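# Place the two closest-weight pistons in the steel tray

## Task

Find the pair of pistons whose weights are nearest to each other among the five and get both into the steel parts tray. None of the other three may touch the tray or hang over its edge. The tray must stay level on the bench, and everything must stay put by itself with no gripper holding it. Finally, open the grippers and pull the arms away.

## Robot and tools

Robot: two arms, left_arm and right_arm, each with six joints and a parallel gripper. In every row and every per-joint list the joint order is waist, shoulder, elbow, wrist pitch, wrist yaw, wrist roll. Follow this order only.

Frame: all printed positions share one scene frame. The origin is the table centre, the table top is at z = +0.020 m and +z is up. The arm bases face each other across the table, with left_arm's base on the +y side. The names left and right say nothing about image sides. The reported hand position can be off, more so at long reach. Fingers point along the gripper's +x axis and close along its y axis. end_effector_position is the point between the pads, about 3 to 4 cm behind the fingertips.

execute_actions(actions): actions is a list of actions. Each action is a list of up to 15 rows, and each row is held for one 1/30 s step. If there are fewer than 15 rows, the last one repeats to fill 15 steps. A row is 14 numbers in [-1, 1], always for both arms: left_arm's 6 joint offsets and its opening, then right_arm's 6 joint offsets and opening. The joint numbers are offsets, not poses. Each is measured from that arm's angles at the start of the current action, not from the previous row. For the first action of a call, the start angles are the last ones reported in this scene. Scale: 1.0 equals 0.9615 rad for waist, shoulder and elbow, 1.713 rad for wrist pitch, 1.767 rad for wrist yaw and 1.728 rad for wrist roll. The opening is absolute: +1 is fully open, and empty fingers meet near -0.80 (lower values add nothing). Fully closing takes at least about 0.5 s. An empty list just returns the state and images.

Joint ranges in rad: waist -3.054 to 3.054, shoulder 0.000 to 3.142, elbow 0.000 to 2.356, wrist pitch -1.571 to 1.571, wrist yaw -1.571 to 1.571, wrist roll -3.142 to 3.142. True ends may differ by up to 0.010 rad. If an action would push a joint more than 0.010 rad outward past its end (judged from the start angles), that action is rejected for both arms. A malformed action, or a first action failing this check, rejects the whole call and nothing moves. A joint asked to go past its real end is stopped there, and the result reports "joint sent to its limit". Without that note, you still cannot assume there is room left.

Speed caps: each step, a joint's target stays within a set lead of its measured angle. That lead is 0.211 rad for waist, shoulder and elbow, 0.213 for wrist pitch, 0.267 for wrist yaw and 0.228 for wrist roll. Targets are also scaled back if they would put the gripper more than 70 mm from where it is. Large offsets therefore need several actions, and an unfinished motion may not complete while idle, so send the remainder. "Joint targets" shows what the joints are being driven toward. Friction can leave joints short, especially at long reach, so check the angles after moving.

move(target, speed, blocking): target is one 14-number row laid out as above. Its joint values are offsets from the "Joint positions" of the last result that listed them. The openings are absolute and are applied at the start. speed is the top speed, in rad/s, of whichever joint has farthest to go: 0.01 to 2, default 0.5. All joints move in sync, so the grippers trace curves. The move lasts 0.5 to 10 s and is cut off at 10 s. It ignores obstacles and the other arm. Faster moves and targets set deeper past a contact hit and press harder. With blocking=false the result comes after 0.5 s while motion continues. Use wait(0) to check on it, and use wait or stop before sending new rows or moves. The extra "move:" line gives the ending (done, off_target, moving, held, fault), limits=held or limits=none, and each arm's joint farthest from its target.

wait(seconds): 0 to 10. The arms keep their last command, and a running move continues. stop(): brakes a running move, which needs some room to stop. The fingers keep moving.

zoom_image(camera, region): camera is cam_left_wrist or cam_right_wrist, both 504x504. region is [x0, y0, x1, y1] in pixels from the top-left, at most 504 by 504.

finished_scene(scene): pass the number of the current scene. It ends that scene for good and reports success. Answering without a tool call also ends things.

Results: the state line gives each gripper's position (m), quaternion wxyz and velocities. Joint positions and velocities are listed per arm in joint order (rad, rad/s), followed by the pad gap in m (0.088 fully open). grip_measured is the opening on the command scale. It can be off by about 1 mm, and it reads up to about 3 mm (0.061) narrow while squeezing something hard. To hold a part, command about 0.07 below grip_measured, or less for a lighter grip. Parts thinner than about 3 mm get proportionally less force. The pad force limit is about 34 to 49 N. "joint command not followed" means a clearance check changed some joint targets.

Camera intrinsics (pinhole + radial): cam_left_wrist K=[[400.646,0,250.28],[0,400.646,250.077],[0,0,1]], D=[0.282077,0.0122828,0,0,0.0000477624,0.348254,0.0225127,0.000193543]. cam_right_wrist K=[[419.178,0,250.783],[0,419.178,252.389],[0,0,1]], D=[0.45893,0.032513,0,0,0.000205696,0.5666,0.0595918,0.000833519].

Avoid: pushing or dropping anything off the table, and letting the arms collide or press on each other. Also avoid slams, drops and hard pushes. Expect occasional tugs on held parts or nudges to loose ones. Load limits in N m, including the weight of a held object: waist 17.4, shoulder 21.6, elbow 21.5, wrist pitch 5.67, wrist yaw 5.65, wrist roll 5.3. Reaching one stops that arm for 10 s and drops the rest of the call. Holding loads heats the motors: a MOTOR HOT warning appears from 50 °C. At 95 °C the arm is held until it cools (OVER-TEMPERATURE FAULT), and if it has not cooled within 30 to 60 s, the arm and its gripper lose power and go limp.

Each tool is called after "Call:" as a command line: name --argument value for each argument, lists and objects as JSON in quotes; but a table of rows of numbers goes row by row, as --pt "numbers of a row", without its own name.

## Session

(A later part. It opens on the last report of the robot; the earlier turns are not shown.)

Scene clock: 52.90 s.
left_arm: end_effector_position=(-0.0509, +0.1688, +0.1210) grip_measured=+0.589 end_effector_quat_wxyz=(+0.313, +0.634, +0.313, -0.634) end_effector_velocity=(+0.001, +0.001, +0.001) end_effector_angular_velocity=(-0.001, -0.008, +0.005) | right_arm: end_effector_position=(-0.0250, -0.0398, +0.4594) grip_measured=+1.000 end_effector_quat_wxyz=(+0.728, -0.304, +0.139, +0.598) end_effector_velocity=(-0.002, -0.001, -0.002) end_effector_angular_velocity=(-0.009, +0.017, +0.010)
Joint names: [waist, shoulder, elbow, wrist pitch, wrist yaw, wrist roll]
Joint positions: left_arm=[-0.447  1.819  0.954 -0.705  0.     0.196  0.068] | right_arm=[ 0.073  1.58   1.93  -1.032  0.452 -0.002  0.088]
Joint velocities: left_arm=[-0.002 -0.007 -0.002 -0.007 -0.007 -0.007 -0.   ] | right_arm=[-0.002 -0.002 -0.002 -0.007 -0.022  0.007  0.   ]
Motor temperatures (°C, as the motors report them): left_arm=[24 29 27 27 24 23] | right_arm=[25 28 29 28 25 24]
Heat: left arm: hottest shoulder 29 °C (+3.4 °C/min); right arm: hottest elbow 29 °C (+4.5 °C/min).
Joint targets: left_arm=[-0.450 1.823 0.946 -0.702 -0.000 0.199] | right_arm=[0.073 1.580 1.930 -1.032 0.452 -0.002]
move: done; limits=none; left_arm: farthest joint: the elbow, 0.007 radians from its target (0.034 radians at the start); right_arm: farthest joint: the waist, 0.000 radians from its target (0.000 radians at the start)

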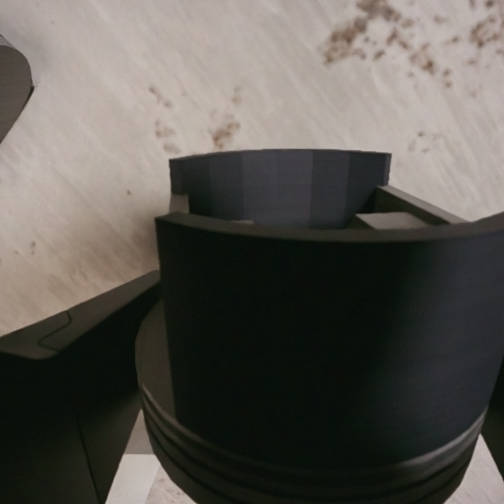

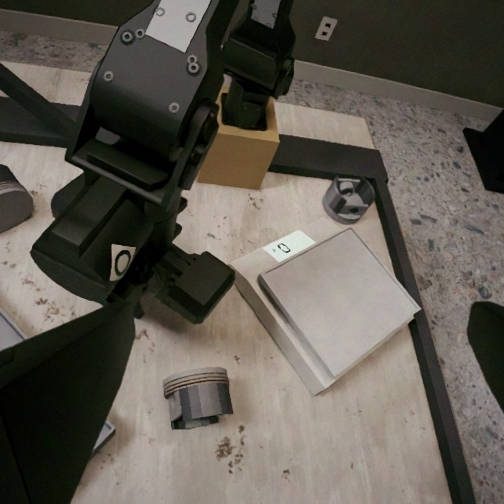

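Call:
move --target '[0,0.150,-0.077,0.121,0,0,0.48, 0,0,0,0,0,0,1]' --speed 0.25

Scene clock: 54.63 s.
left_arm: end_effector_position=(-0.0508, +0.1691, +0.0705) grip_measured=+0.589 end_effector_quat_wxyz=(+0.313, +0.635, +0.314, -0.633) end_effector_velocity=(+0.003, +0.001, +0.000) end_effector_angular_velocity=(-0.003, -0.023, -0.024) | right_arm: end_effector_position=(-0.0250, -0.0398, +0.4594) grip_measured=+1.000 end_effector_quat_wxyz=(+0.728, -0.304, +0.139, +0.598) end_effector_velocity=(+0.003, -0.003, -0.003) end_effector_angular_velocity=(-0.022, -0.016, -0.004)
Joint names: [waist, shoulder, elbow, wrist pitch, wrist yaw, wrist roll]
Joint positions: left_arm=[-0.447  1.959  0.887 -0.501  0.     0.196  0.068] | right_arm=[ 0.073  1.58   1.93  -1.032  0.452 -0.002  0.088]
Joint velocities: left_arm=[-0.002 -0.002 -0.002 -0.007 -0.022  0.022 -0.   ] | right_arm=[-0.002 -0.002 -0.002 -0.022  0.007 -0.007  0.   ]
Motor temperatures (°C, as the motors report them): left_arm=[24 29 27 27 24 23] | right_arm=[25 28 29 28 25 24]
Heat: left arm: hottest shoulder 29 °C (+3.3 °C/min); right arm: hottest elbow 29 °C (+4.4 °C/min).
Joint targets: left_arm=[-0.447 1.963 0.880 -0.498 0.000 0.196] | right_arm=[0.073 1.580 1.930 -1.032 0.452 -0.002]
move: done; limits=none; left_arm: farthest joint: the elbow, 0.007 radians from its target (0.074 radians at the start); right_arm: farthest joint: the waist, 0.000 radians from its target (0.000 radians at the start)

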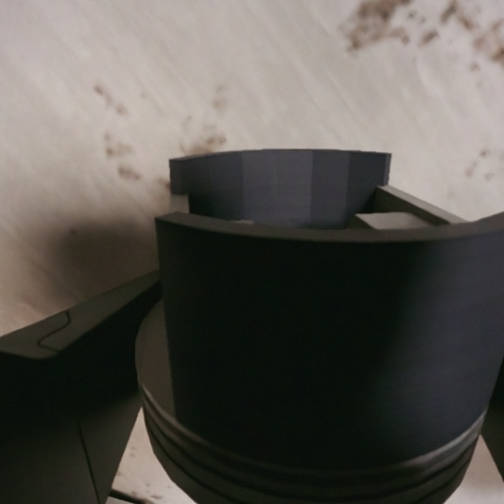

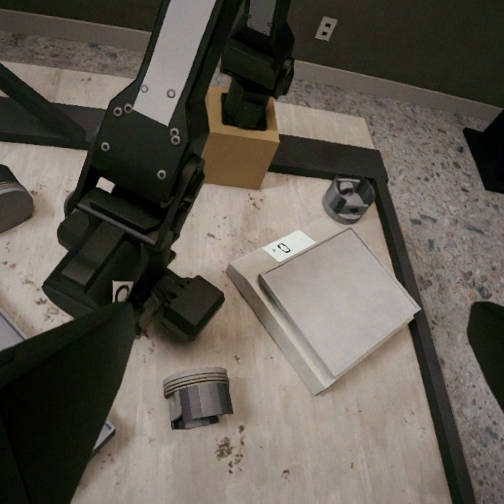

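Call:
execute_actions --actions '[[[0,0,0,0,0,0,0.6,0,0,0,0,0,0,1],[0,0,0,0,0,0,0.65,0,0,0,0,0,0,1],[0,0,0,0,0,0,0.7,0,0,0,0,0,0,1],[0,0,0,0,0,0,0.8,0,0,0,0,0,0,1],[0,0,0,0,0,0,0.9,0,0,0,0,0,0,1],[0,0,0,0,0,0,1,0,0,0,0,0,0,1]]]'

Call:
move --target '[0,-0.202,0.12,-0.166,0,0,1, 0,0,0,0,0,0,1]' --speed 0.5

Scene clock: 55.87 s.
left_arm: end_effector_position=(-0.0508, +0.1690, +0.0705) grip_measured=+0.975 end_effector_quat_wxyz=(+0.313, +0.634, +0.314, -0.633) end_effector_velocity=(-0.002, +0.003, +0.000) end_effector_angular_velocity=(+0.010, +0.003, -0.015) | right_arm: end_effector_position=(-0.0250, -0.0398, +0.4594) grip_measured=+1.000 end_effector_quat_wxyz=(+0.728, -0.304, +0.139, +0.598) end_effector_velocity=(+0.003, -0.003, -0.003) end_effector_angular_velocity=(-0.026, -0.027, +0.004)
Joint names: [waist, shoulder, elbow, wrist pitch, wrist yaw, wrist roll]
Joint positions: left_arm=[-0.447  1.959  0.887 -0.501  0.     0.196  0.087] | right_arm=[ 0.073  1.58   1.93  -1.032  0.452 -0.002  0.088]
Joint velocities: left_arm=[-0.007 -0.002 -0.002 -0.007  0.007  0.007  0.006] | right_arm=[-0.002 -0.002 -0.002 -0.022  0.007 -0.022  0.   ]
Motor temperatures (°C, as the motors report them): left_arm=[24 29 27 27 24 23] | right_arm=[25 28 29 29 25 24]
Heat: left arm: hottest shoulder 29 °C (+3.2 °C/min); right arm: hottest elbow 29 °C (+4.3 °C/min).
Joint targets: left_arm=[-0.447 1.959 0.887 -0.501 0.000 0.196] | right_arm=[0.073 1.580 1.930 -1.032 0.452 -0.002]

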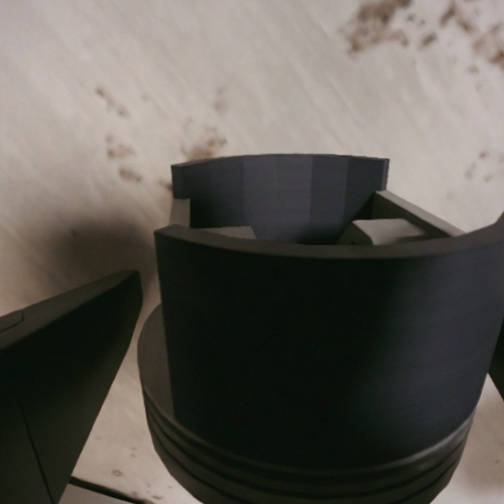

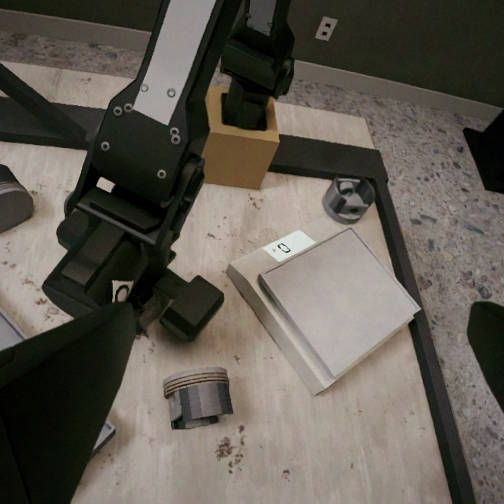

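Scene clock: 57.07 s.
left_arm: end_effector_position=(-0.0513, +0.1679, +0.1410) grip_measured=+0.989 end_effector_quat_wxyz=(+0.314, +0.632, +0.312, -0.636) end_effector_velocity=(-0.001, -0.003, +0.001) end_effector_angular_velocity=(-0.014, -0.001, +0.005) | right_arm: end_effector_position=(-0.0250, -0.0398, +0.4594) grip_measured=+1.000 end_effector_quat_wxyz=(+0.728, -0.304, +0.139, +0.598) end_effector_velocity=(-0.004, -0.001, -0.004) end_effector_angular_velocity=(-0.014, +0.016, +0.015)
Joint names: [waist, shoulder, elbow, wrist pitch, wrist yaw, wrist roll]
Joint positions: left_arm=[-0.447  1.774  0.991 -0.782  0.     0.196  0.087] | right_arm=[ 0.073  1.58   1.93  -1.032  0.452 -0.002  0.088]
Joint velocities: left_arm=[-0.002 -0.002  0.002  0.007 -0.007 -0.007 -0.   ] | right_arm=[ 0.002 -0.002 -0.007 -0.007 -0.022  0.007  0.   ]
Motor temperatures (°C, as the motors report them): left_arm=[24 29 27 27 24 23] | right_arm=[25 28 29 29 25 24]
Heat: left arm: hottest shoulder 29 °C (+3.2 °C/min); right arm: hottest elbow 29 °C (+4.2 °C/min).
Joint targets: left_arm=[-0.447 1.765 1.002 -0.785 0.000 0.196] | right_arm=[0.073 1.580 1.930 -1.032 0.452 -0.002]
move: off_target (left_arm); limits=none; left_arm: farthest joint: the elbow, 0.012 radians from its target (0.116 radians at the start); right_arm: farthest joint: the waist, 0.000 radians from its target (0.000 radians at the start)

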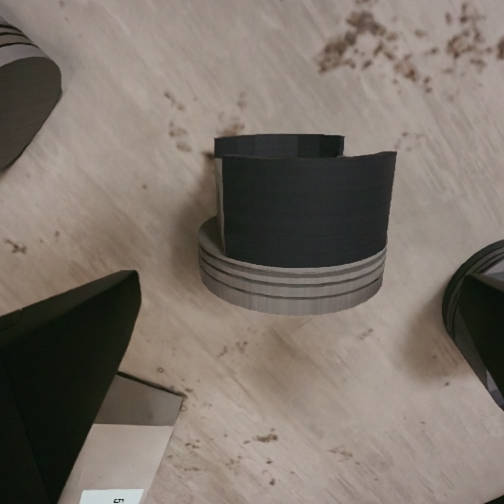

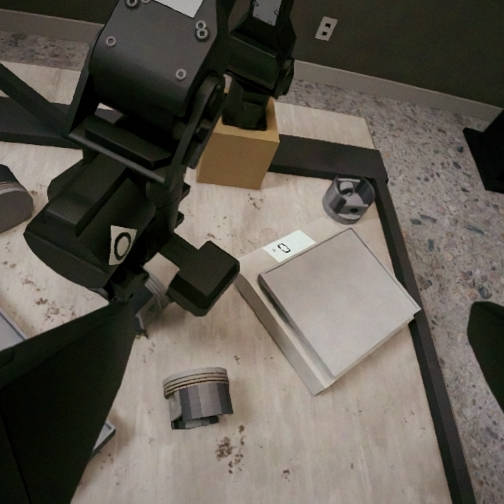

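Call:
move --target '[-0.471,-0.212,-0.198,-0.015,0,0.552,1, 0,0,0,0,0,0,1]' --speed 1.0

Scene clock: 59.17 s.
left_arm: end_effector_position=(-0.1123, +0.2807, +0.1502) grip_measured=+0.989 end_effector_quat_wxyz=(-0.169, +0.686, -0.169, -0.687) end_effector_velocity=(+0.002, +0.001, +0.001) end_effector_angular_velocity=(-0.004, -0.006, +0.020) | right_arm: end_effector_position=(-0.0250, -0.0398, +0.4594) grip_measured=+1.000 end_effector_quat_wxyz=(+0.728, -0.304, +0.139, +0.598) end_effector_velocity=(-0.000, -0.000, -0.003) end_effector_angular_velocity=(-0.015, -0.004, +0.007)
Joint names: [waist, shoulder, elbow, wrist pitch, wrist yaw, wrist roll]
Joint positions: left_arm=[-0.898  1.577  0.812 -0.805  0.     1.147  0.087] | right_arm=[ 0.073  1.58   1.93  -1.032  0.452 -0.002  0.088]
Joint velocities: left_arm=[-0.002 -0.007 -0.002 -0.007 -0.007 -0.022  0.   ] | right_arm=[-0.002  0.002 -0.002 -0.007 -0.007 -0.007  0.   ]
Motor temperatures (°C, as the motors report them): left_arm=[24 29 27 27 24 23] | right_arm=[25 28 29 29 25 24]
Heat: left arm: hottest shoulder 29 °C (+3.0 °C/min); right arm: hottest elbow 29 °C (+4.1 °C/min).
Joint targets: left_arm=[-0.901 1.570 0.800 -0.808 0.000 1.150] | right_arm=[0.073 1.580 1.930 -1.032 0.452 -0.002]
move: off_target (left_arm); limits=none; left_arm: farthest joint: the elbow, 0.011 radians from its target (0.190 radians at the start); right_arm: farthest joint: the waist, 0.000 radians from its target (0.000 radians at the start)

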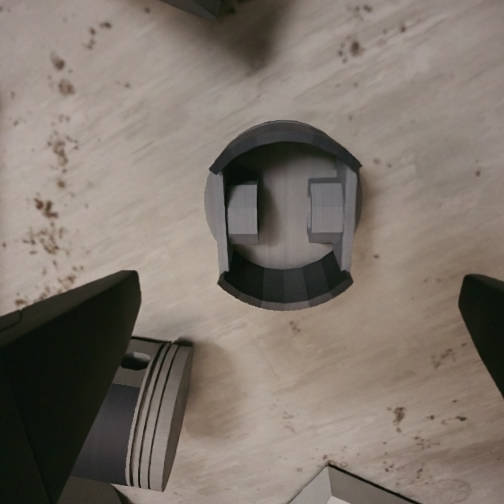

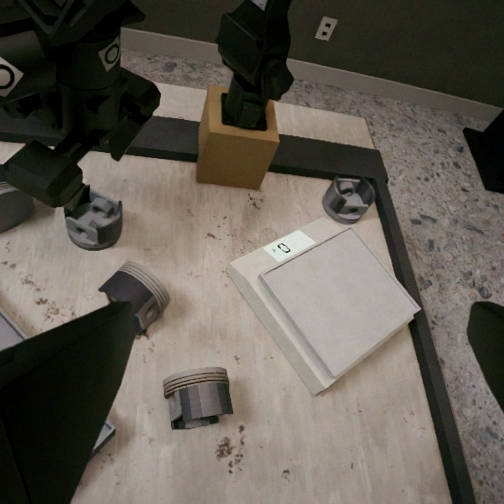

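Call:
move --target '[-0.023,0.2333,-0.1276,0.1933,0,0,1, 0,0,0,0,0,0,1]' --speed 0.4

Call:
execute_actions --actions '[[[0,0,0,0,0,0,0.9,0,0,0,0,0,0,1],[0,0,0,0,0,0,0.8,0,0,0,0,0,0,1],[0,0,0,0,0,0,0.7,0,0,0,0,0,0,1],[0,0,0,0,0,0,0.62,0,0,0,0,0,0,1],[0,0,0,0,0,0,0.55,0,0,0,0,0,0,1],[0,0,0,0,0,0,0.5,0,0,0,0,0,0,1],[0,0,0,0,0,0,0.45,0,0,0,0,0,0,1],[0,0,0,0,0,0,0.4,0,0,0,0,0,0,1],[0,0,0,0,0,0,0.35,0,0,0,0,0,0,1],[0,0,0,0,0,0,0.3,0,0,0,0,0,0,1],[0,0,0,0,0,0,0.25,0,0,0,0,0,0,1],[0,0,0,0,0,0,0.2,0,0,0,0,0,0,1]]]'

Scene clock: 62.17 s.
left_arm: end_effector_position=(-0.1180, +0.2821, +0.0799) grip_measured=+0.989 end_effector_quat_wxyz=(-0.176, +0.685, -0.175, -0.685) end_effector_velocity=(+0.000, -0.001, -0.001) end_effector_angular_velocity=(-0.007, -0.002, +0.005) | right_arm: end_effector_position=(-0.0250, -0.0398, +0.4594) grip_measured=+1.000 end_effector_quat_wxyz=(+0.728, -0.304, +0.139, +0.598) end_effector_velocity=(+0.000, -0.002, -0.006) end_effector_angular_velocity=(-0.029, -0.008, +0.007)
Joint names: [waist, shoulder, elbow, wrist pitch, wrist yaw, wrist roll]
Joint positions: left_arm=[-0.917  1.794  0.699 -0.477  0.     1.147  0.087] | right_arm=[ 0.073  1.58   1.93  -1.032  0.452 -0.002  0.088]
Joint velocities: left_arm=[-0.002  0.002 -0.002  0.007 -0.007 -0.007 -0.   ] | right_arm=[-0.002  0.002 -0.002 -0.022 -0.007 -0.007  0.   ]
Motor temperatures (°C, as the motors report them): left_arm=[24 29 27 27 24 23] | right_arm=[25 28 29 29 25 24]
Heat: left arm: hottest shoulder 29 °C (+3.0 °C/min); right arm: hottest elbow 29 °C (+3.0 °C/min).
Joint targets: left_arm=[-0.920 1.801 0.689 -0.474 0.000 1.147] | right_arm=[0.073 1.580 1.930 -1.032 0.452 -0.002]
move: done; limits=none; left_arm: farthest joint: the elbow, 0.010 radians from its target (0.123 radians at the start); right_arm: farthest joint: the waist, 0.000 radians from its target (0.000 radians at the start)

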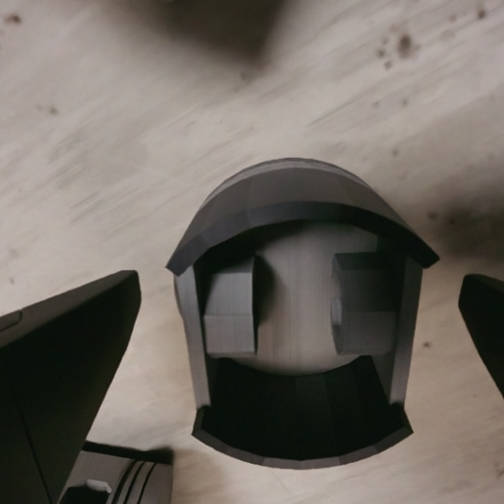

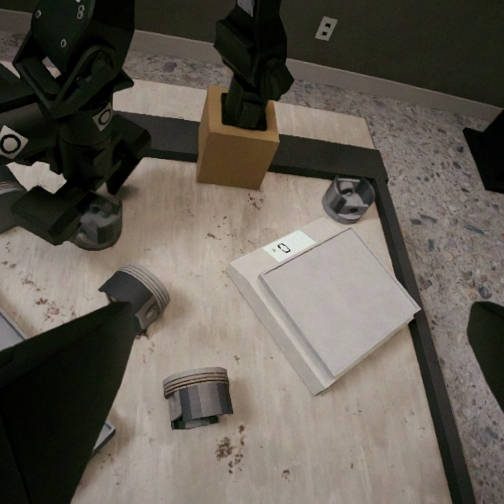

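Scene clock: 62.67 s.
left_arm: end_effector_position=(-0.1180, +0.2821, +0.0799) grip_measured=+0.282 end_effector_quat_wxyz=(-0.176, +0.685, -0.175, -0.685) end_effector_velocity=(+0.002, +0.001, +0.000) end_effector_angular_velocity=(-0.001, -0.010, +0.005) | right_arm: end_effector_position=(-0.0250, -0.0398, +0.4594) grip_measured=+1.000 end_effector_quat_wxyz=(+0.728, -0.304, +0.139, +0.598) end_effector_velocity=(+0.000, -0.001, -0.001) end_effector_angular_velocity=(-0.014, -0.015, +0.016)
Joint names: [waist, shoulder, elbow, wrist pitch, wrist yaw, wrist roll]
Joint positions: left_arm=[-0.917  1.794  0.699 -0.477  0.     1.147  0.053] | right_arm=[ 0.073  1.58   1.93  -1.032  0.452 -0.002  0.088]
Joint velocities: left_arm=[-0.002 -0.002 -0.002 -0.007 -0.007 -0.007 -0.   ] | right_arm=[-0.002 -0.002 -0.002 -0.007 -0.007 -0.022  0.   ]
Motor temperatures (°C, as the motors report them): left_arm=[24 29 27 27 24 23] | right_arm=[25 28 29 29 25 24]
Heat: left arm: hottest shoulder 29 °C (+3.0 °C/min); right arm: hottest elbow 29 °C (+3.0 °C/min).
Joint targets: left_arm=[-0.917 1.794 0.699 -0.477 0.000 1.147] | right_arm=[0.073 1.580 1.930 -1.032 0.452 -0.002]

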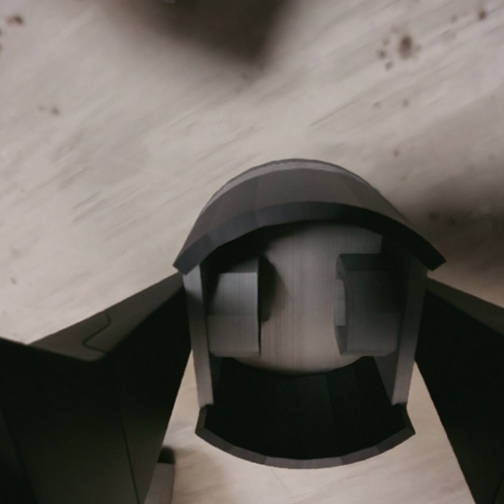

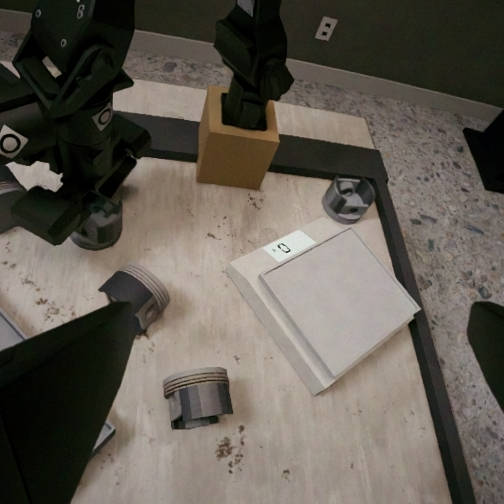

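Call:
move --target '[0.2,-0.115,0.38,-0.264,0,0.1,0.2, 0,0,0,0,0,0,1]' --speed 0.5

Call:
move --target '[1,0,0,0,0,0.4,0.2, 0,0,0,0,0,0,1]' --speed 0.9

Scene clock: 64.93 s.
left_arm: end_effector_position=(-0.1140, +0.2183, +0.1751) grip_measured=+0.282 end_effector_quat_wxyz=(-0.169, +0.687, -0.169, -0.687) end_effector_velocity=(+0.003, -0.002, +0.001) end_effector_angular_velocity=(-0.013, -0.018, +0.010) | right_arm: end_effector_position=(-0.0250, -0.0398, +0.4594) grip_measured=+1.000 end_effector_quat_wxyz=(+0.728, -0.304, +0.139, +0.598) end_effector_velocity=(-0.002, +0.001, +0.002) end_effector_angular_velocity=(+0.007, +0.011, +0.019)
Joint names: [waist, shoulder, elbow, wrist pitch, wrist yaw, wrist roll]
Joint positions: left_arm=[-0.727  1.694  1.048 -0.926  0.     1.316  0.053] | right_arm=[ 0.073  1.58   1.93  -1.032  0.452 -0.002  0.088]
Joint velocities: left_arm=[ 0.002 -0.002  0.002 -0.007 -0.022 -0.007 -0.   ] | right_arm=[-0.002 -0.002  0.002  0.007 -0.022 -0.007  0.   ]
Motor temperatures (°C, as the motors report them): left_arm=[24 29 27 27 24 23] | right_arm=[25 28 30 29 25 24]
Heat: left arm: hottest shoulder 29 °C (+3.0 °C/min); right arm: hottest elbow 30 °C (+4.0 °C/min).
Joint targets: left_arm=[-0.724 1.683 1.065 -0.929 0.000 1.320] | right_arm=[0.073 1.580 1.930 -1.032 0.452 -0.002]
move: off_target (left_arm); limits=none; left_arm: farthest joint: the elbow, 0.016 radians from its target (0.365 radians at the start); right_arm: farthest joint: the waist, 0.000 radians from its target (0.000 radians at the start)

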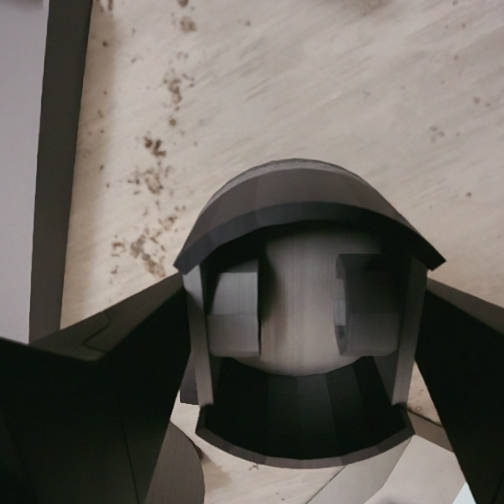

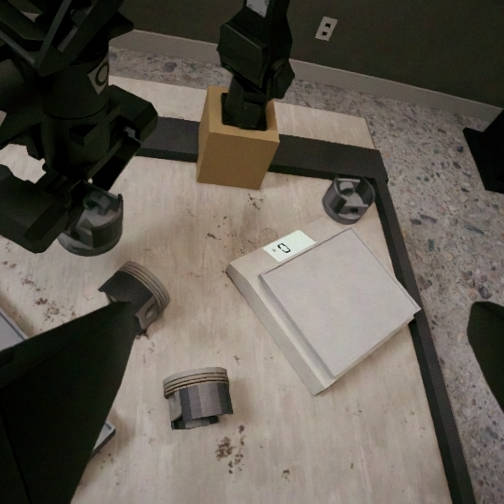

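Scene clock: 66.73 s.
left_arm: end_effector_position=(+0.1393, +0.1516, +0.1751) grip_measured=+0.282 end_effector_quat_wxyz=(-0.075, +0.703, -0.075, -0.703) end_effector_velocity=(-0.000, +0.002, +0.000) end_effector_angular_velocity=(+0.009, -0.006, +0.005) | right_arm: end_effector_position=(-0.0250, -0.0398, +0.4594) grip_measured=+1.000 end_effector_quat_wxyz=(+0.728, -0.304, +0.139, +0.598) end_effector_velocity=(+0.001, -0.003, -0.002) end_effector_angular_velocity=(-0.016, +0.006, -0.001)
Joint names: [waist, shoulder, elbow, wrist pitch, wrist yaw, wrist roll]
Joint positions: left_arm=[ 0.231  1.694  1.048 -0.926 -0.     2.005  0.053] | right_arm=[ 0.073  1.58   1.93  -1.032  0.452 -0.002  0.088]
Joint velocities: left_arm=[-0.002 -0.002 -0.002 -0.007 -0.007 -0.007 -0.   ] | right_arm=[-0.002 -0.002  0.002 -0.022 -0.007  0.007  0.   ]
Motor temperatures (°C, as the motors report them): left_arm=[24 29 27 27 24 23] | right_arm=[25 28 30 29 25 24]
Heat: left arm: hottest shoulder 29 °C (+3.0 °C/min); right arm: hottest elbow 30 °C (+4.1 °C/min).
Joint targets: left_arm=[0.234 1.694 1.048 -0.926 0.001 2.008] | right_arm=[0.073 1.580 1.930 -1.032 0.452 -0.002]
move: done; limits=none; left_arm: farthest joint: the waist, 0.003 radians from its target (0.962 radians at the start); right_arm: farthest joint: the waist, 0.000 radians from its target (0.000 radians at the start)

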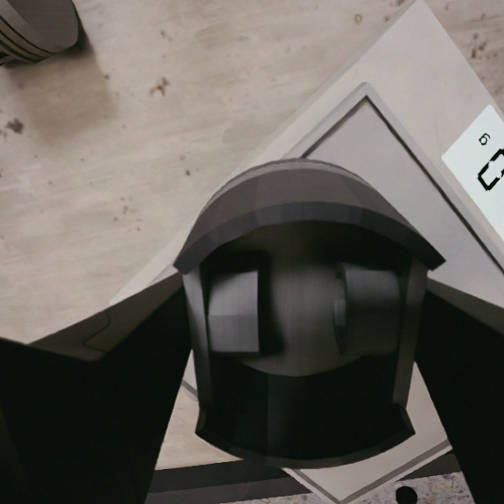

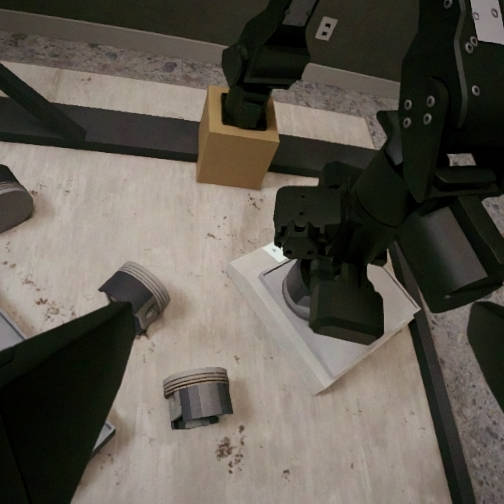

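Call:
move --target '[0.30,0.0712,-0.081,0.08,0,0,0.2, 0,0,0,0,0,0,1]' --speed 0.35

Scene clock: 68.67 s.
left_arm: end_effector_position=(+0.2140, +0.1780, +0.1434) grip_measured=+0.282 end_effector_quat_wxyz=(+0.025, +0.706, +0.024, -0.708) end_effector_velocity=(-0.000, +0.006, +0.001) end_effector_angular_velocity=(+0.026, -0.011, +0.005) | right_arm: end_effector_position=(-0.0250, -0.0398, +0.4594) grip_measured=+1.000 end_effector_quat_wxyz=(+0.728, -0.304, +0.139, +0.598) end_effector_velocity=(+0.002, -0.002, -0.001) end_effector_angular_velocity=(-0.004, -0.001, -0.012)
Joint names: [waist, shoulder, elbow, wrist pitch, wrist yaw, wrist roll]
Joint positions: left_arm=[ 0.512  1.756  0.98  -0.794  0.003  2.005  0.053] | right_arm=[ 0.073  1.58   1.93  -1.032  0.452 -0.002  0.088]
Joint velocities: left_arm=[-0.002 -0.007 -0.002 -0.022 -0.022 -0.007 -0.   ] | right_arm=[-0.002 -0.002 -0.002 -0.007  0.007  0.007  0.   ]
Motor temperatures (°C, as the motors report them): left_arm=[24 29 27 27 24 23] | right_arm=[25 28 30 29 25 24]
Heat: left arm: hottest shoulder 29 °C (+3.0 °C/min); right arm: hottest elbow 30 °C (+4.1 °C/min).
Joint targets: left_arm=[0.519 1.763 0.970 -0.789 -0.000 2.004] | right_arm=[0.073 1.580 1.930 -1.032 0.452 -0.002]
move: done; limits=none; left_arm: farthest joint: the elbow, 0.010 radians from its target (0.078 radians at the start); right_arm: farthest joint: the waist, 0.000 radians from its target (0.000 radians at the start)

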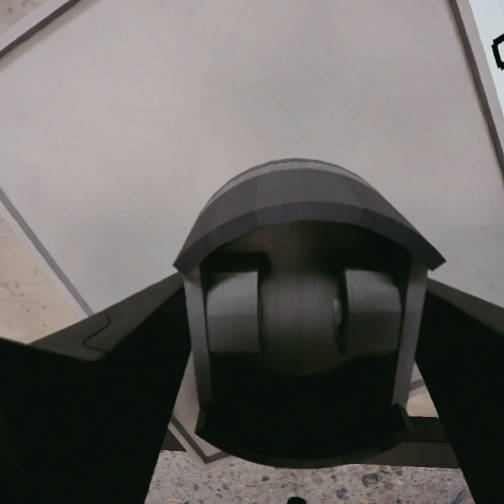

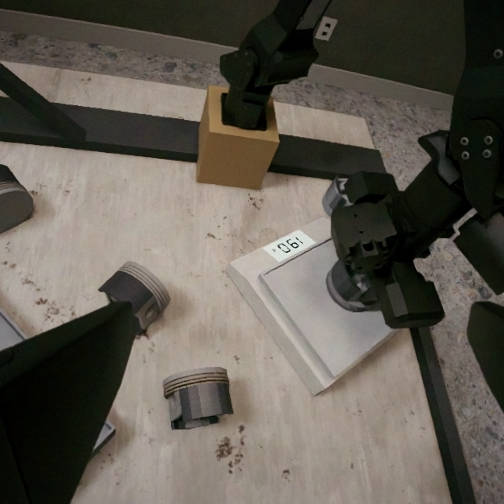

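Already touching. Release and read.

Call:
execute_actions --actions '[[[0,0,0,0,0,0,0.3,0,0,0,0,0,0,1],[0,0,0,0,0,0,0.35,0,0,0,0,0,0,1],[0,0,0,0,0,0,0.42,0,0,0,0,0,0,1],[0,0,0,0,0,0,0.5,0,0,0,0,0,0,1],[0,0,0,0,0,0,0.55,0,0,0,0,0,0,1]]]'

Call:
wait --seconds 1.5

Call:
zoom_image --camera "cam_right_wrist" --region '[240, 210, 400, 330]'

Scene clock: 69.53 s.
left_arm: end_effector_position=(+0.2140, +0.1781, +0.1433) grip_measured=+0.540 end_effector_quat_wxyz=(+0.025, +0.706, +0.024, -0.708) end_effector_velocity=(+0.002, +0.004, +0.000) end_effector_angular_velocity=(+0.017, -0.016, +0.010) | right_arm: end_effector_position=(-0.0250, -0.0398, +0.4594) grip_measured=+1.000 end_effector_quat_wxyz=(+0.728, -0.304, +0.139, +0.598) end_effector_velocity=(+0.002, -0.001, -0.001) end_effector_angular_velocity=(-0.010, -0.003, +0.003)
Joint names: [waist, shoulder, elbow, wrist pitch, wrist yaw, wrist roll]
Joint positions: left_arm=[ 0.512  1.756  0.98  -0.794  0.004  2.005  0.065] | right_arm=[ 0.073  1.58   1.93  -1.032  0.452 -0.002  0.088]
Joint velocities: left_arm=[ 0.002 -0.002 -0.002 -0.007 -0.022 -0.007  0.003] | right_arm=[-0.007 -0.002 -0.002 -0.007 -0.007 -0.007  0.   ]
Motor temperatures (°C, as the motors report them): left_arm=[24 29 27 27 24 23] | right_arm=[25 29 30 29 25 24]
Heat: left arm: hottest shoulder 29 °C (+3.0 °C/min); right arm: hottest elbow 30 °C (+4.0 °C/min).
Joint targets: left_arm=[0.512 1.756 0.980 -0.794 0.003 2.005] | right_arm=[0.073 1.580 1.930 -1.032 0.452 -0.002]

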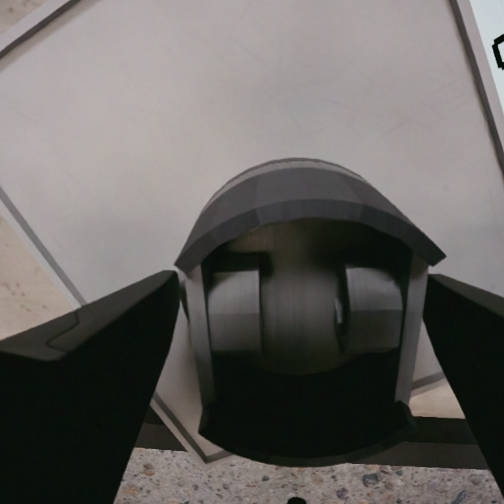

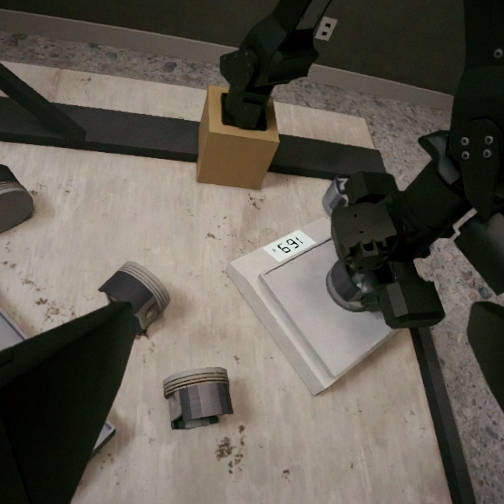

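Scene clock: 71.03 s.
left_arm: end_effector_position=(+0.2140, +0.1781, +0.1433) grip_measured=+0.547 end_effector_quat_wxyz=(+0.025, +0.706, +0.024, -0.708) end_effector_velocity=(+0.000, +0.001, +0.001) end_effector_angular_velocity=(+0.006, -0.005, +0.005) | right_arm: end_effector_position=(-0.0250, -0.0398, +0.4594) grip_measured=+1.000 end_effector_quat_wxyz=(+0.728, -0.304, +0.139, +0.598) end_effector_velocity=(+0.000, -0.001, -0.001) end_effector_angular_velocity=(-0.010, -0.003, +0.007)
Joint names: [waist, shoulder, elbow, wrist pitch, wrist yaw, wrist roll]
Joint positions: left_arm=[ 0.512  1.756  0.98  -0.794  0.004  2.005  0.066] | right_arm=[ 0.073  1.58   1.93  -1.032  0.452 -0.002  0.088]
Joint velocities: left_arm=[-0.002 -0.002  0.002 -0.007 -0.007 -0.007 -0.   ] | right_arm=[-0.002 -0.002 -0.002 -0.007 -0.007 -0.007  0.   ]
Motor temperatures (°C, as the motors report them): left_arm=[24 30 27 27 24 23] | right_arm=[25 29 30 30 25 24]
Heat: left arm: hottest shoulder 30 °C (+4.0 °C/min); right arm: hottest elbow 30 °C (+4.0 °C/min).
Joint targets: left_arm=[0.512 1.756 0.980 -0.794 0.003 2.005] | right_arm=[0.073 1.580 1.930 -1.032 0.452 -0.002]
wait: 1.50 s; at rest by 0.17 s

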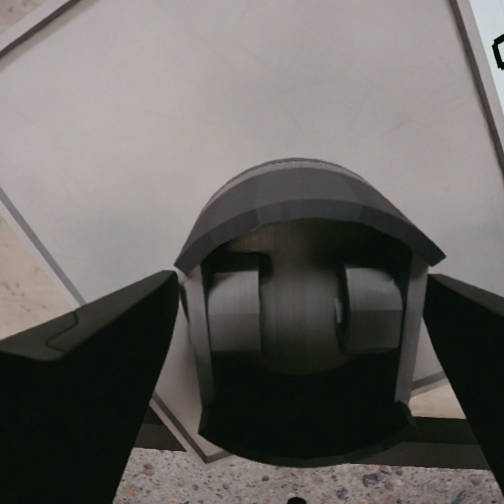

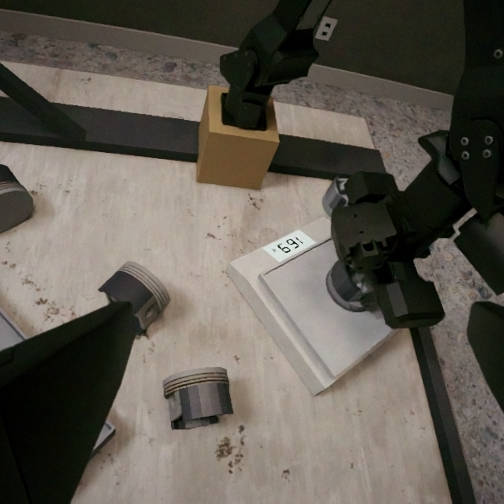

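Region (240, 210, 400, 330) of cam_right_wrist's 504x504 image, scaled by 3.150, with more detail than that image has; it fills the top 378 rows of this view, and the rest is white.

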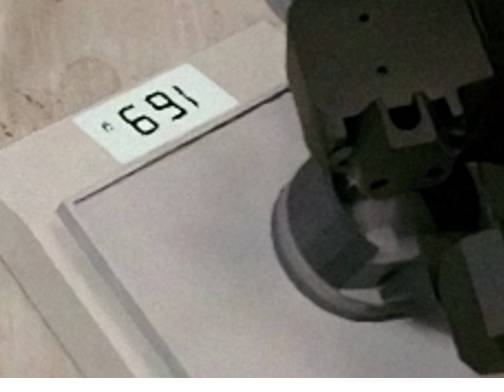

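Call:
execute_actions --actions '[[[0,0,0,0,0,0,0.5,0,0,0,0,0,0,1],[0,0,0,0,0,0,0.45,0,0,0,0,0,0,1],[0,0,0,0,0,0,0.4,0,0,0,0,0,0,1],[0,0,0,0,0,0,0.36,0,0,0,0,0,0,1],[0,0,0,0,0,0,0.32,0,0,0,0,0,0,1],[0,0,0,0,0,0,0.28,0,0,0,0,0,0,1],[0,0,0,0,0,0,0.24,0,0,0,0,0,0,1],[0,0,0,0,0,0,0.2,0,0,0,0,0,0,1]]]'

Call:
move --target '[-0.32,-0.075,0.085,-0.075,0,0,0.2, 0,0,0,0,0,0,1]' --speed 0.4

Scene clock: 74.87 s.
left_arm: end_effector_position=(+0.2140, +0.1782, +0.1433) grip_measured=+0.283 end_effector_quat_wxyz=(+0.025, +0.706, +0.024, -0.708) end_effector_velocity=(+0.002, +0.000, +0.000) end_effector_angular_velocity=(-0.003, -0.010, +0.010) | right_arm: end_effector_position=(-0.0250, -0.0398, +0.4594) grip_measured=+1.000 end_effector_quat_wxyz=(+0.728, -0.304, +0.139, +0.598) end_effector_velocity=(+0.000, -0.001, -0.001) end_effector_angular_velocity=(-0.010, -0.003, +0.007)
Joint names: [waist, shoulder, elbow, wrist pitch, wrist yaw, wrist roll]
Joint positions: left_arm=[ 0.512  1.756  0.98  -0.794  0.003  2.005  0.053] | right_arm=[ 0.073  1.58   1.93  -1.032  0.452 -0.002  0.088]
Joint velocities: left_arm=[ 0.002 -0.002 -0.002  0.007 -0.007 -0.007 -0.   ] | right_arm=[-0.002 -0.002 -0.002 -0.007 -0.007 -0.007  0.   ]
Motor temperatures (°C, as the motors report them): left_arm=[24 30 27 27 24 23] | right_arm=[25 29 30 30 25 24]
Heat: left arm: hottest shoulder 30 °C (+4.0 °C/min); right arm: hottest elbow 30 °C (+4.0 °C/min).
Joint targets: left_arm=[0.512 1.756 0.980 -0.794 0.004 2.005] | right_arm=[0.073 1.580 1.930 -1.032 0.452 -0.002]

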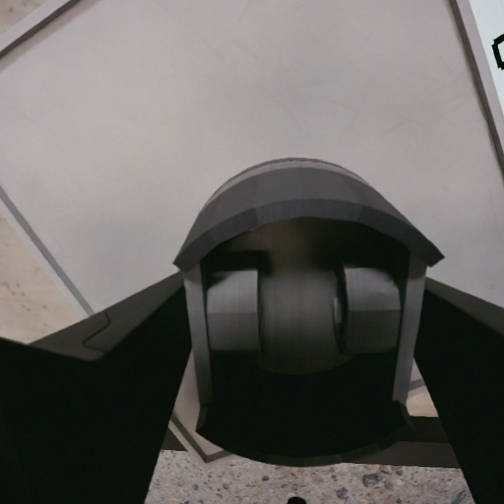

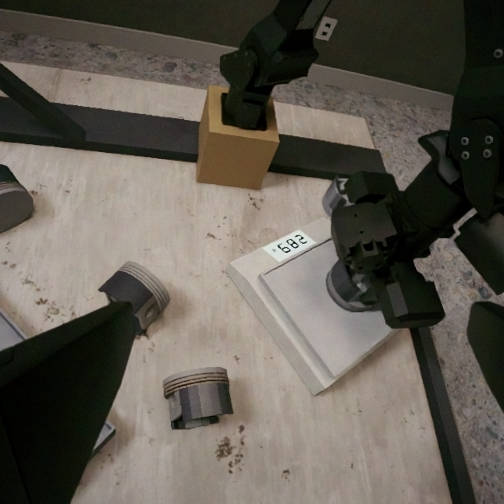

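Scene clock: 76.13 s.
left_arm: end_effector_position=(+0.1325, +0.1497, +0.1739) grip_measured=+0.283 end_effector_quat_wxyz=(-0.083, +0.701, -0.083, -0.703) end_effector_velocity=(-0.004, +0.007, -0.002) end_effector_angular_velocity=(+0.033, -0.001, -0.020) | right_arm: end_effector_position=(-0.0250, -0.0398, +0.4594) grip_measured=+1.000 end_effector_quat_wxyz=(+0.728, -0.304, +0.139, +0.598) end_effector_velocity=(-0.003, -0.003, -0.000) end_effector_angular_velocity=(-0.011, -0.004, +0.032)
Joint names: [waist, shoulder, elbow, wrist pitch, wrist yaw, wrist roll]
Joint positions: left_arm=[ 0.208  1.696  1.045 -0.92   0.003  2.005  0.053] | right_arm=[ 0.073  1.58   1.93  -1.032  0.452 -0.002  0.088]
Joint velocities: left_arm=[-0.012  0.002 -0.007 -0.022 -0.007  0.007 -0.   ] | right_arm=[ 0.002 -0.007 -0.002 -0.007 -0.022 -0.022  0.   ]
Motor temperatures (°C, as the motors report them): left_arm=[24 30 27 27 24 23] | right_arm=[25 29 30 30 25 24]
Heat: left arm: hottest shoulder 30 °C (+4.0 °C/min); right arm: hottest elbow 30 °C (+4.0 °C/min).
Joint targets: left_arm=[0.205 1.684 1.061 -0.923 0.004 2.005] | right_arm=[0.073 1.580 1.930 -1.032 0.452 -0.002]
move: off_target (left_arm); limits=none; left_arm: farthest joint: the elbow, 0.016 radians from its target (0.082 radians at the start); right_arm: farthest joint: the waist, 0.000 radians from its target (0.000 radians at the start)

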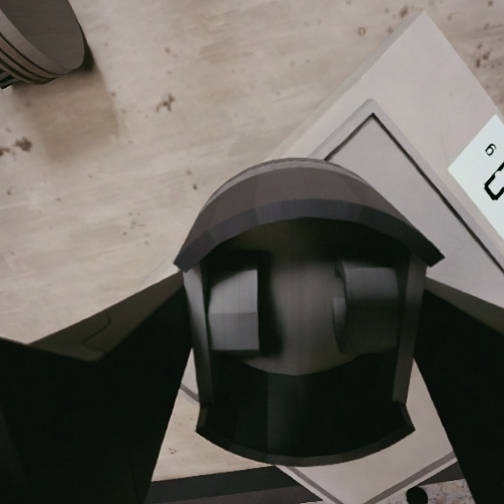

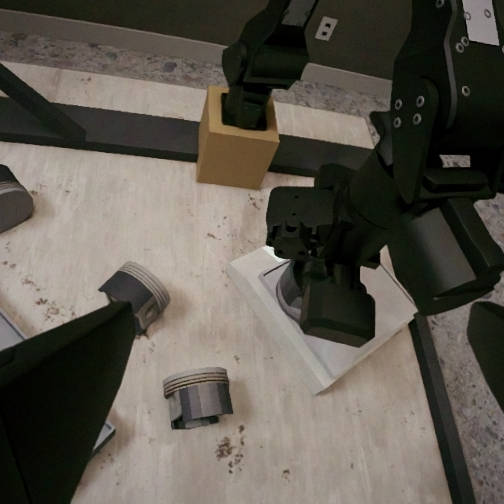

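Call:
move --target '[-1,-0.247,-0.288,0.0245,0,0,0.2, 0,0,0,0,0,0,1]' --speed 0.9

Scene clock: 78.17 s.
left_arm: end_effector_position=(-0.0748, +0.2697, +0.1652) grip_measured=+0.283 end_effector_quat_wxyz=(-0.398, +0.584, -0.397, -0.586) end_effector_velocity=(+0.001, +0.002, +0.001) end_effector_angular_velocity=(-0.003, -0.007, -0.015) | right_arm: end_effector_position=(-0.0250, -0.0398, +0.4594) grip_measured=+1.000 end_effector_quat_wxyz=(+0.728, -0.304, +0.139, +0.598) end_effector_velocity=(+0.002, -0.001, +0.003) end_effector_angular_velocity=(+0.008, -0.019, +0.004)
Joint names: [waist, shoulder, elbow, wrist pitch, wrist yaw, wrist roll]
Joint positions: left_arm=[-0.75   1.468  0.777 -0.881  0.003  2.005  0.053] | right_arm=[ 0.073  1.58   1.93  -1.032  0.452 -0.002  0.088]
Joint velocities: left_arm=[-0.007 -0.007 -0.002 -0.007 -0.007  0.007 -0.   ] | right_arm=[-0.002 -0.007 -0.002  0.007  0.007 -0.022  0.   ]
Motor temperatures (°C, as the motors report them): left_arm=[24 30 27 27 24 23] | right_arm=[25 29 30 30 25 24]
Heat: left arm: hottest shoulder 30 °C (+3.0 °C/min); right arm: hottest elbow 30 °C (+4.1 °C/min).
Joint targets: left_arm=[-0.753 1.458 0.768 -0.878 0.003 2.005] | right_arm=[0.073 1.580 1.930 -1.032 0.452 -0.002]
move: done; limits=none; left_arm: farthest joint: the shoulder, 0.010 radians from its target (0.238 radians at the start); right_arm: farthest joint: the waist, 0.000 radians from its target (0.000 radians at the start)

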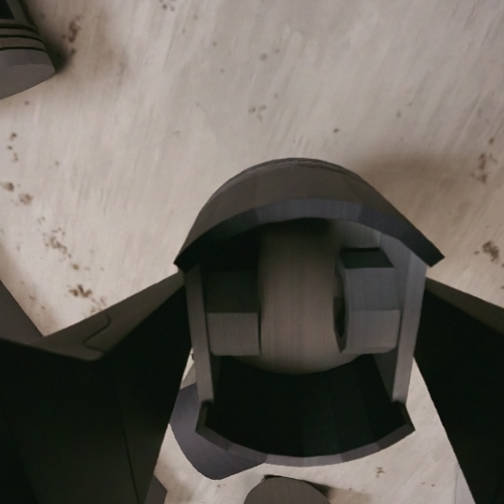

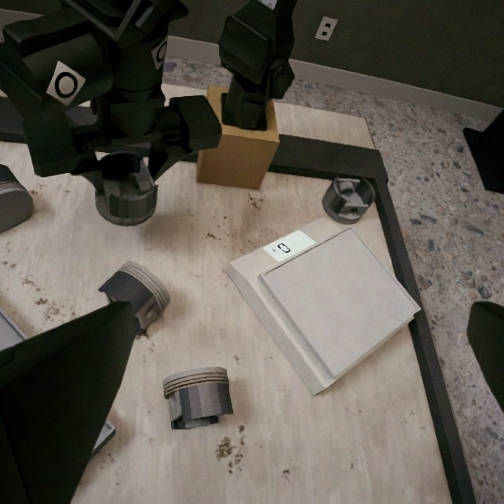

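Call:
move --target '[0,0.2566,-0.1887,0.2448,0,0,0.2, 0,0,0,0,0,0,1]' --speed 0.4

Scene clock: 80.20 s.
left_arm: end_effector_position=(-0.0748, +0.2698, +0.0816) grip_measured=+0.283 end_effector_quat_wxyz=(-0.398, +0.584, -0.397, -0.586) end_effector_velocity=(+0.003, +0.004, -0.002) end_effector_angular_velocity=(+0.007, -0.017, +0.015) | right_arm: end_effector_position=(-0.0250, -0.0398, +0.4594) grip_measured=+1.000 end_effector_quat_wxyz=(+0.728, -0.304, +0.139, +0.598) end_effector_velocity=(+0.002, -0.001, -0.001) end_effector_angular_velocity=(-0.010, -0.003, +0.003)
Joint names: [waist, shoulder, elbow, wrist pitch, wrist yaw, wrist roll]
Joint positions: left_arm=[-0.751  1.711  0.603 -0.464  0.003  2.005  0.053] | right_arm=[ 0.073  1.58   1.93  -1.032  0.452 -0.002  0.088]
Joint velocities: left_arm=[-0.007  0.002 -0.007 -0.007 -0.007 -0.022 -0.   ] | right_arm=[-0.007 -0.002 -0.002 -0.007 -0.007 -0.007  0.   ]
Motor temperatures (°C, as the motors report them): left_arm=[24 30 27 27 24 23] | right_arm=[25 29 30 30 25 24]
Heat: left arm: hottest shoulder 30 °C (+3.0 °C/min); right arm: hottest elbow 30 °C (+4.1 °C/min).
Joint targets: left_arm=[-0.750 1.715 0.595 -0.461 0.003 2.005] | right_arm=[0.073 1.580 1.930 -1.032 0.452 -0.002]
move: done; limits=none; left_arm: farthest joint: the elbow, 0.007 radians from its target (0.181 radians at the start); right_arm: farthest joint: the waist, 0.000 radians from its target (0.000 radians at the start)

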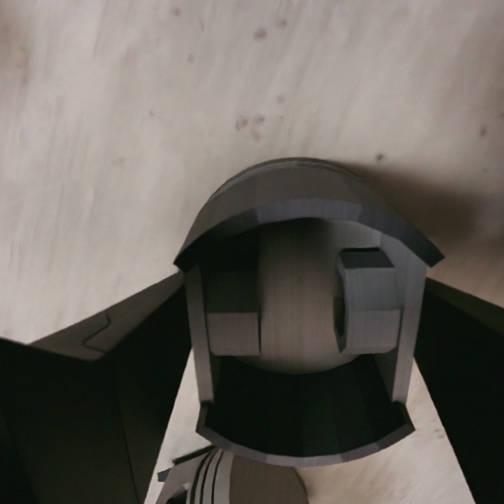

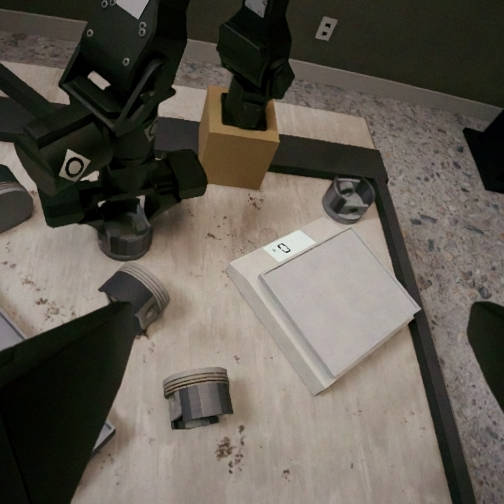

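Call:
execute_actions --actions '[[[0,0,0,0,0,0,0.3,0,0,0,0,0,0,1],[0,0,0,0,0,0,0.36,0,0,0,0,0,0,1],[0,0,0,0,0,0,0.45,0,0,0,0,0,0,1],[0,0,0,0,0,0,0.6,0,0,0,0,0,0,1],[0,0,0,0,0,0,0.8,0,0,0,0,0,0,1],[0,0,0,0,0,0,1,0,0,0,0,0,0,1],[0,-0.02,0.015,-0.018,0,0,1,0,0,0,0,0,0,1],[0,-0.04,0.03,-0.035,0,0,1,0,0,0,0,0,0,1],[0,-0.06,0.045,-0.052,0,0,1,0,0,0,0,0,0,1],[0,-0.08,0.058,-0.07,0,0,1,0,0,0,0,0,0,1],[0,-0.1,0.07,-0.087,0,0,1,0,0,0,0,0,0,1],[0,-0.12,0.083,-0.104,0,0,1,0,0,0,0,0,0,1],[0,-0.135,0.093,-0.118,0,0,1,0,0,0,0,0,0,1],[0,-0.146,0.1,-0.127,0,0,1,0,0,0,0,0,0,1]]]'

Call:
wait --seconds 0.5

Scene clock: 81.47 s.
left_arm: end_effector_position=(-0.0776, +0.2669, +0.1146) grip_measured=+0.965 end_effector_quat_wxyz=(-0.397, +0.583, -0.398, -0.586) end_effector_velocity=(-0.045, -0.048, +0.140) end_effector_angular_velocity=(-0.212, +0.192, +0.020) | right_arm: end_effector_position=(-0.0250, -0.0398, +0.4594) grip_measured=+1.000 end_effector_quat_wxyz=(+0.728, -0.304, +0.139, +0.598) end_effector_velocity=(-0.000, -0.000, -0.003) end_effector_angular_velocity=(-0.015, -0.004, +0.007)
Joint names: [waist, shoulder, elbow, wrist pitch, wrist yaw, wrist roll]
Joint positions: left_arm=[-0.751  1.606  0.67  -0.631  0.003  2.005  0.086] | right_arm=[ 0.073  1.58   1.93  -1.032  0.452 -0.002  0.088]
Joint velocities: left_arm=[-0.002 -0.418  0.286 -0.418 -0.007 -0.022  0.012] | right_arm=[-0.002  0.002 -0.002 -0.007 -0.007 -0.007  0.   ]
Motor temperatures (°C, as the motors report them): left_arm=[24 30 27 27 24 23] | right_arm=[25 29 30 30 25 24]
Heat: left arm: hottest shoulder 30 °C (+3.0 °C/min); right arm: hottest elbow 30 °C (+4.0 °C/min).
Joint targets: left_arm=[-0.751 1.570 0.699 -0.682 0.003 2.005] | right_arm=[0.073 1.580 1.930 -1.032 0.452 -0.002]

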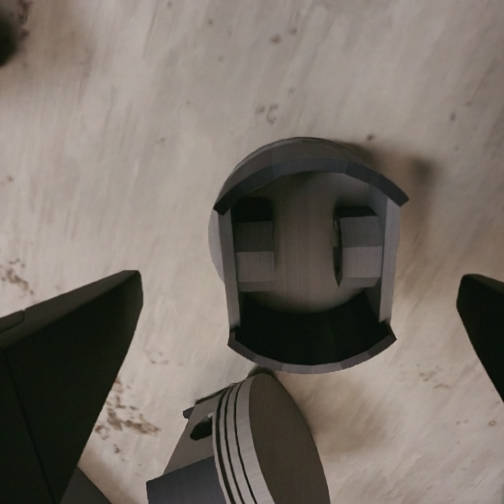

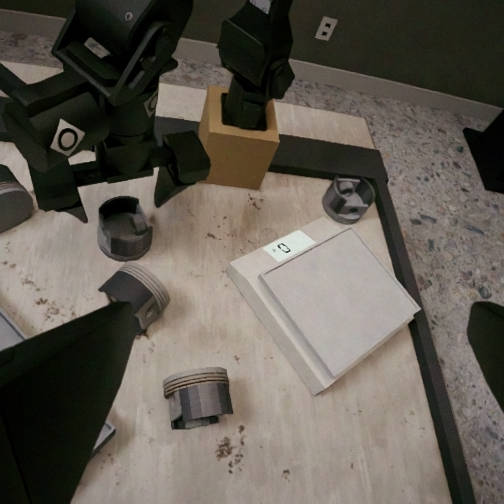

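Scene clock: 81.97 s.
left_arm: end_effector_position=(-0.0774, +0.2671, +0.1242) grip_measured=+0.989 end_effector_quat_wxyz=(-0.397, +0.583, -0.398, -0.586) end_effector_velocity=(+0.002, +0.001, -0.000) end_effector_angular_velocity=(+0.000, -0.010, +0.005) | right_arm: end_effector_position=(-0.0250, -0.0398, +0.4594) grip_measured=+1.000 end_effector_quat_wxyz=(+0.728, -0.304, +0.139, +0.598) end_effector_velocity=(+0.002, -0.000, -0.003) end_effector_angular_velocity=(-0.012, -0.013, -0.004)
Joint names: [waist, shoulder, elbow, wrist pitch, wrist yaw, wrist roll]
Joint positions: left_arm=[-0.751  1.577  0.688 -0.679  0.003  2.005  0.087] | right_arm=[ 0.073  1.58   1.93  -1.032  0.452 -0.002  0.088]
Joint velocities: left_arm=[-0.002 -0.002 -0.002 -0.007 -0.007 -0.007 -0.   ] | right_arm=[-0.002  0.002 -0.002 -0.007  0.007 -0.007  0.   ]
Motor temperatures (°C, as the motors report them): left_arm=[24 30 27 27 24 23] | right_arm=[25 29 30 30 25 24]
Heat: left arm: hottest shoulder 30 °C (+3.0 °C/min); right arm: hottest elbow 30 °C (+4.0 °C/min).
Joint targets: left_arm=[-0.751 1.570 0.699 -0.682 0.003 2.005] | right_arm=[0.073 1.580 1.930 -1.032 0.452 -0.002]
wait: 0.50 s; no rest

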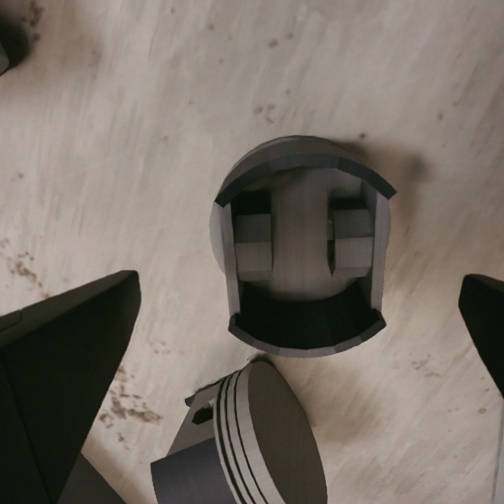

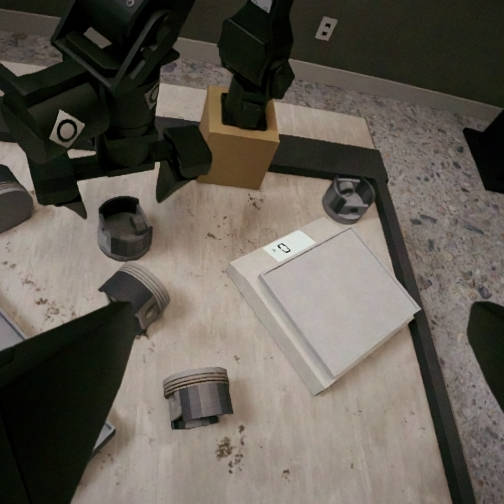

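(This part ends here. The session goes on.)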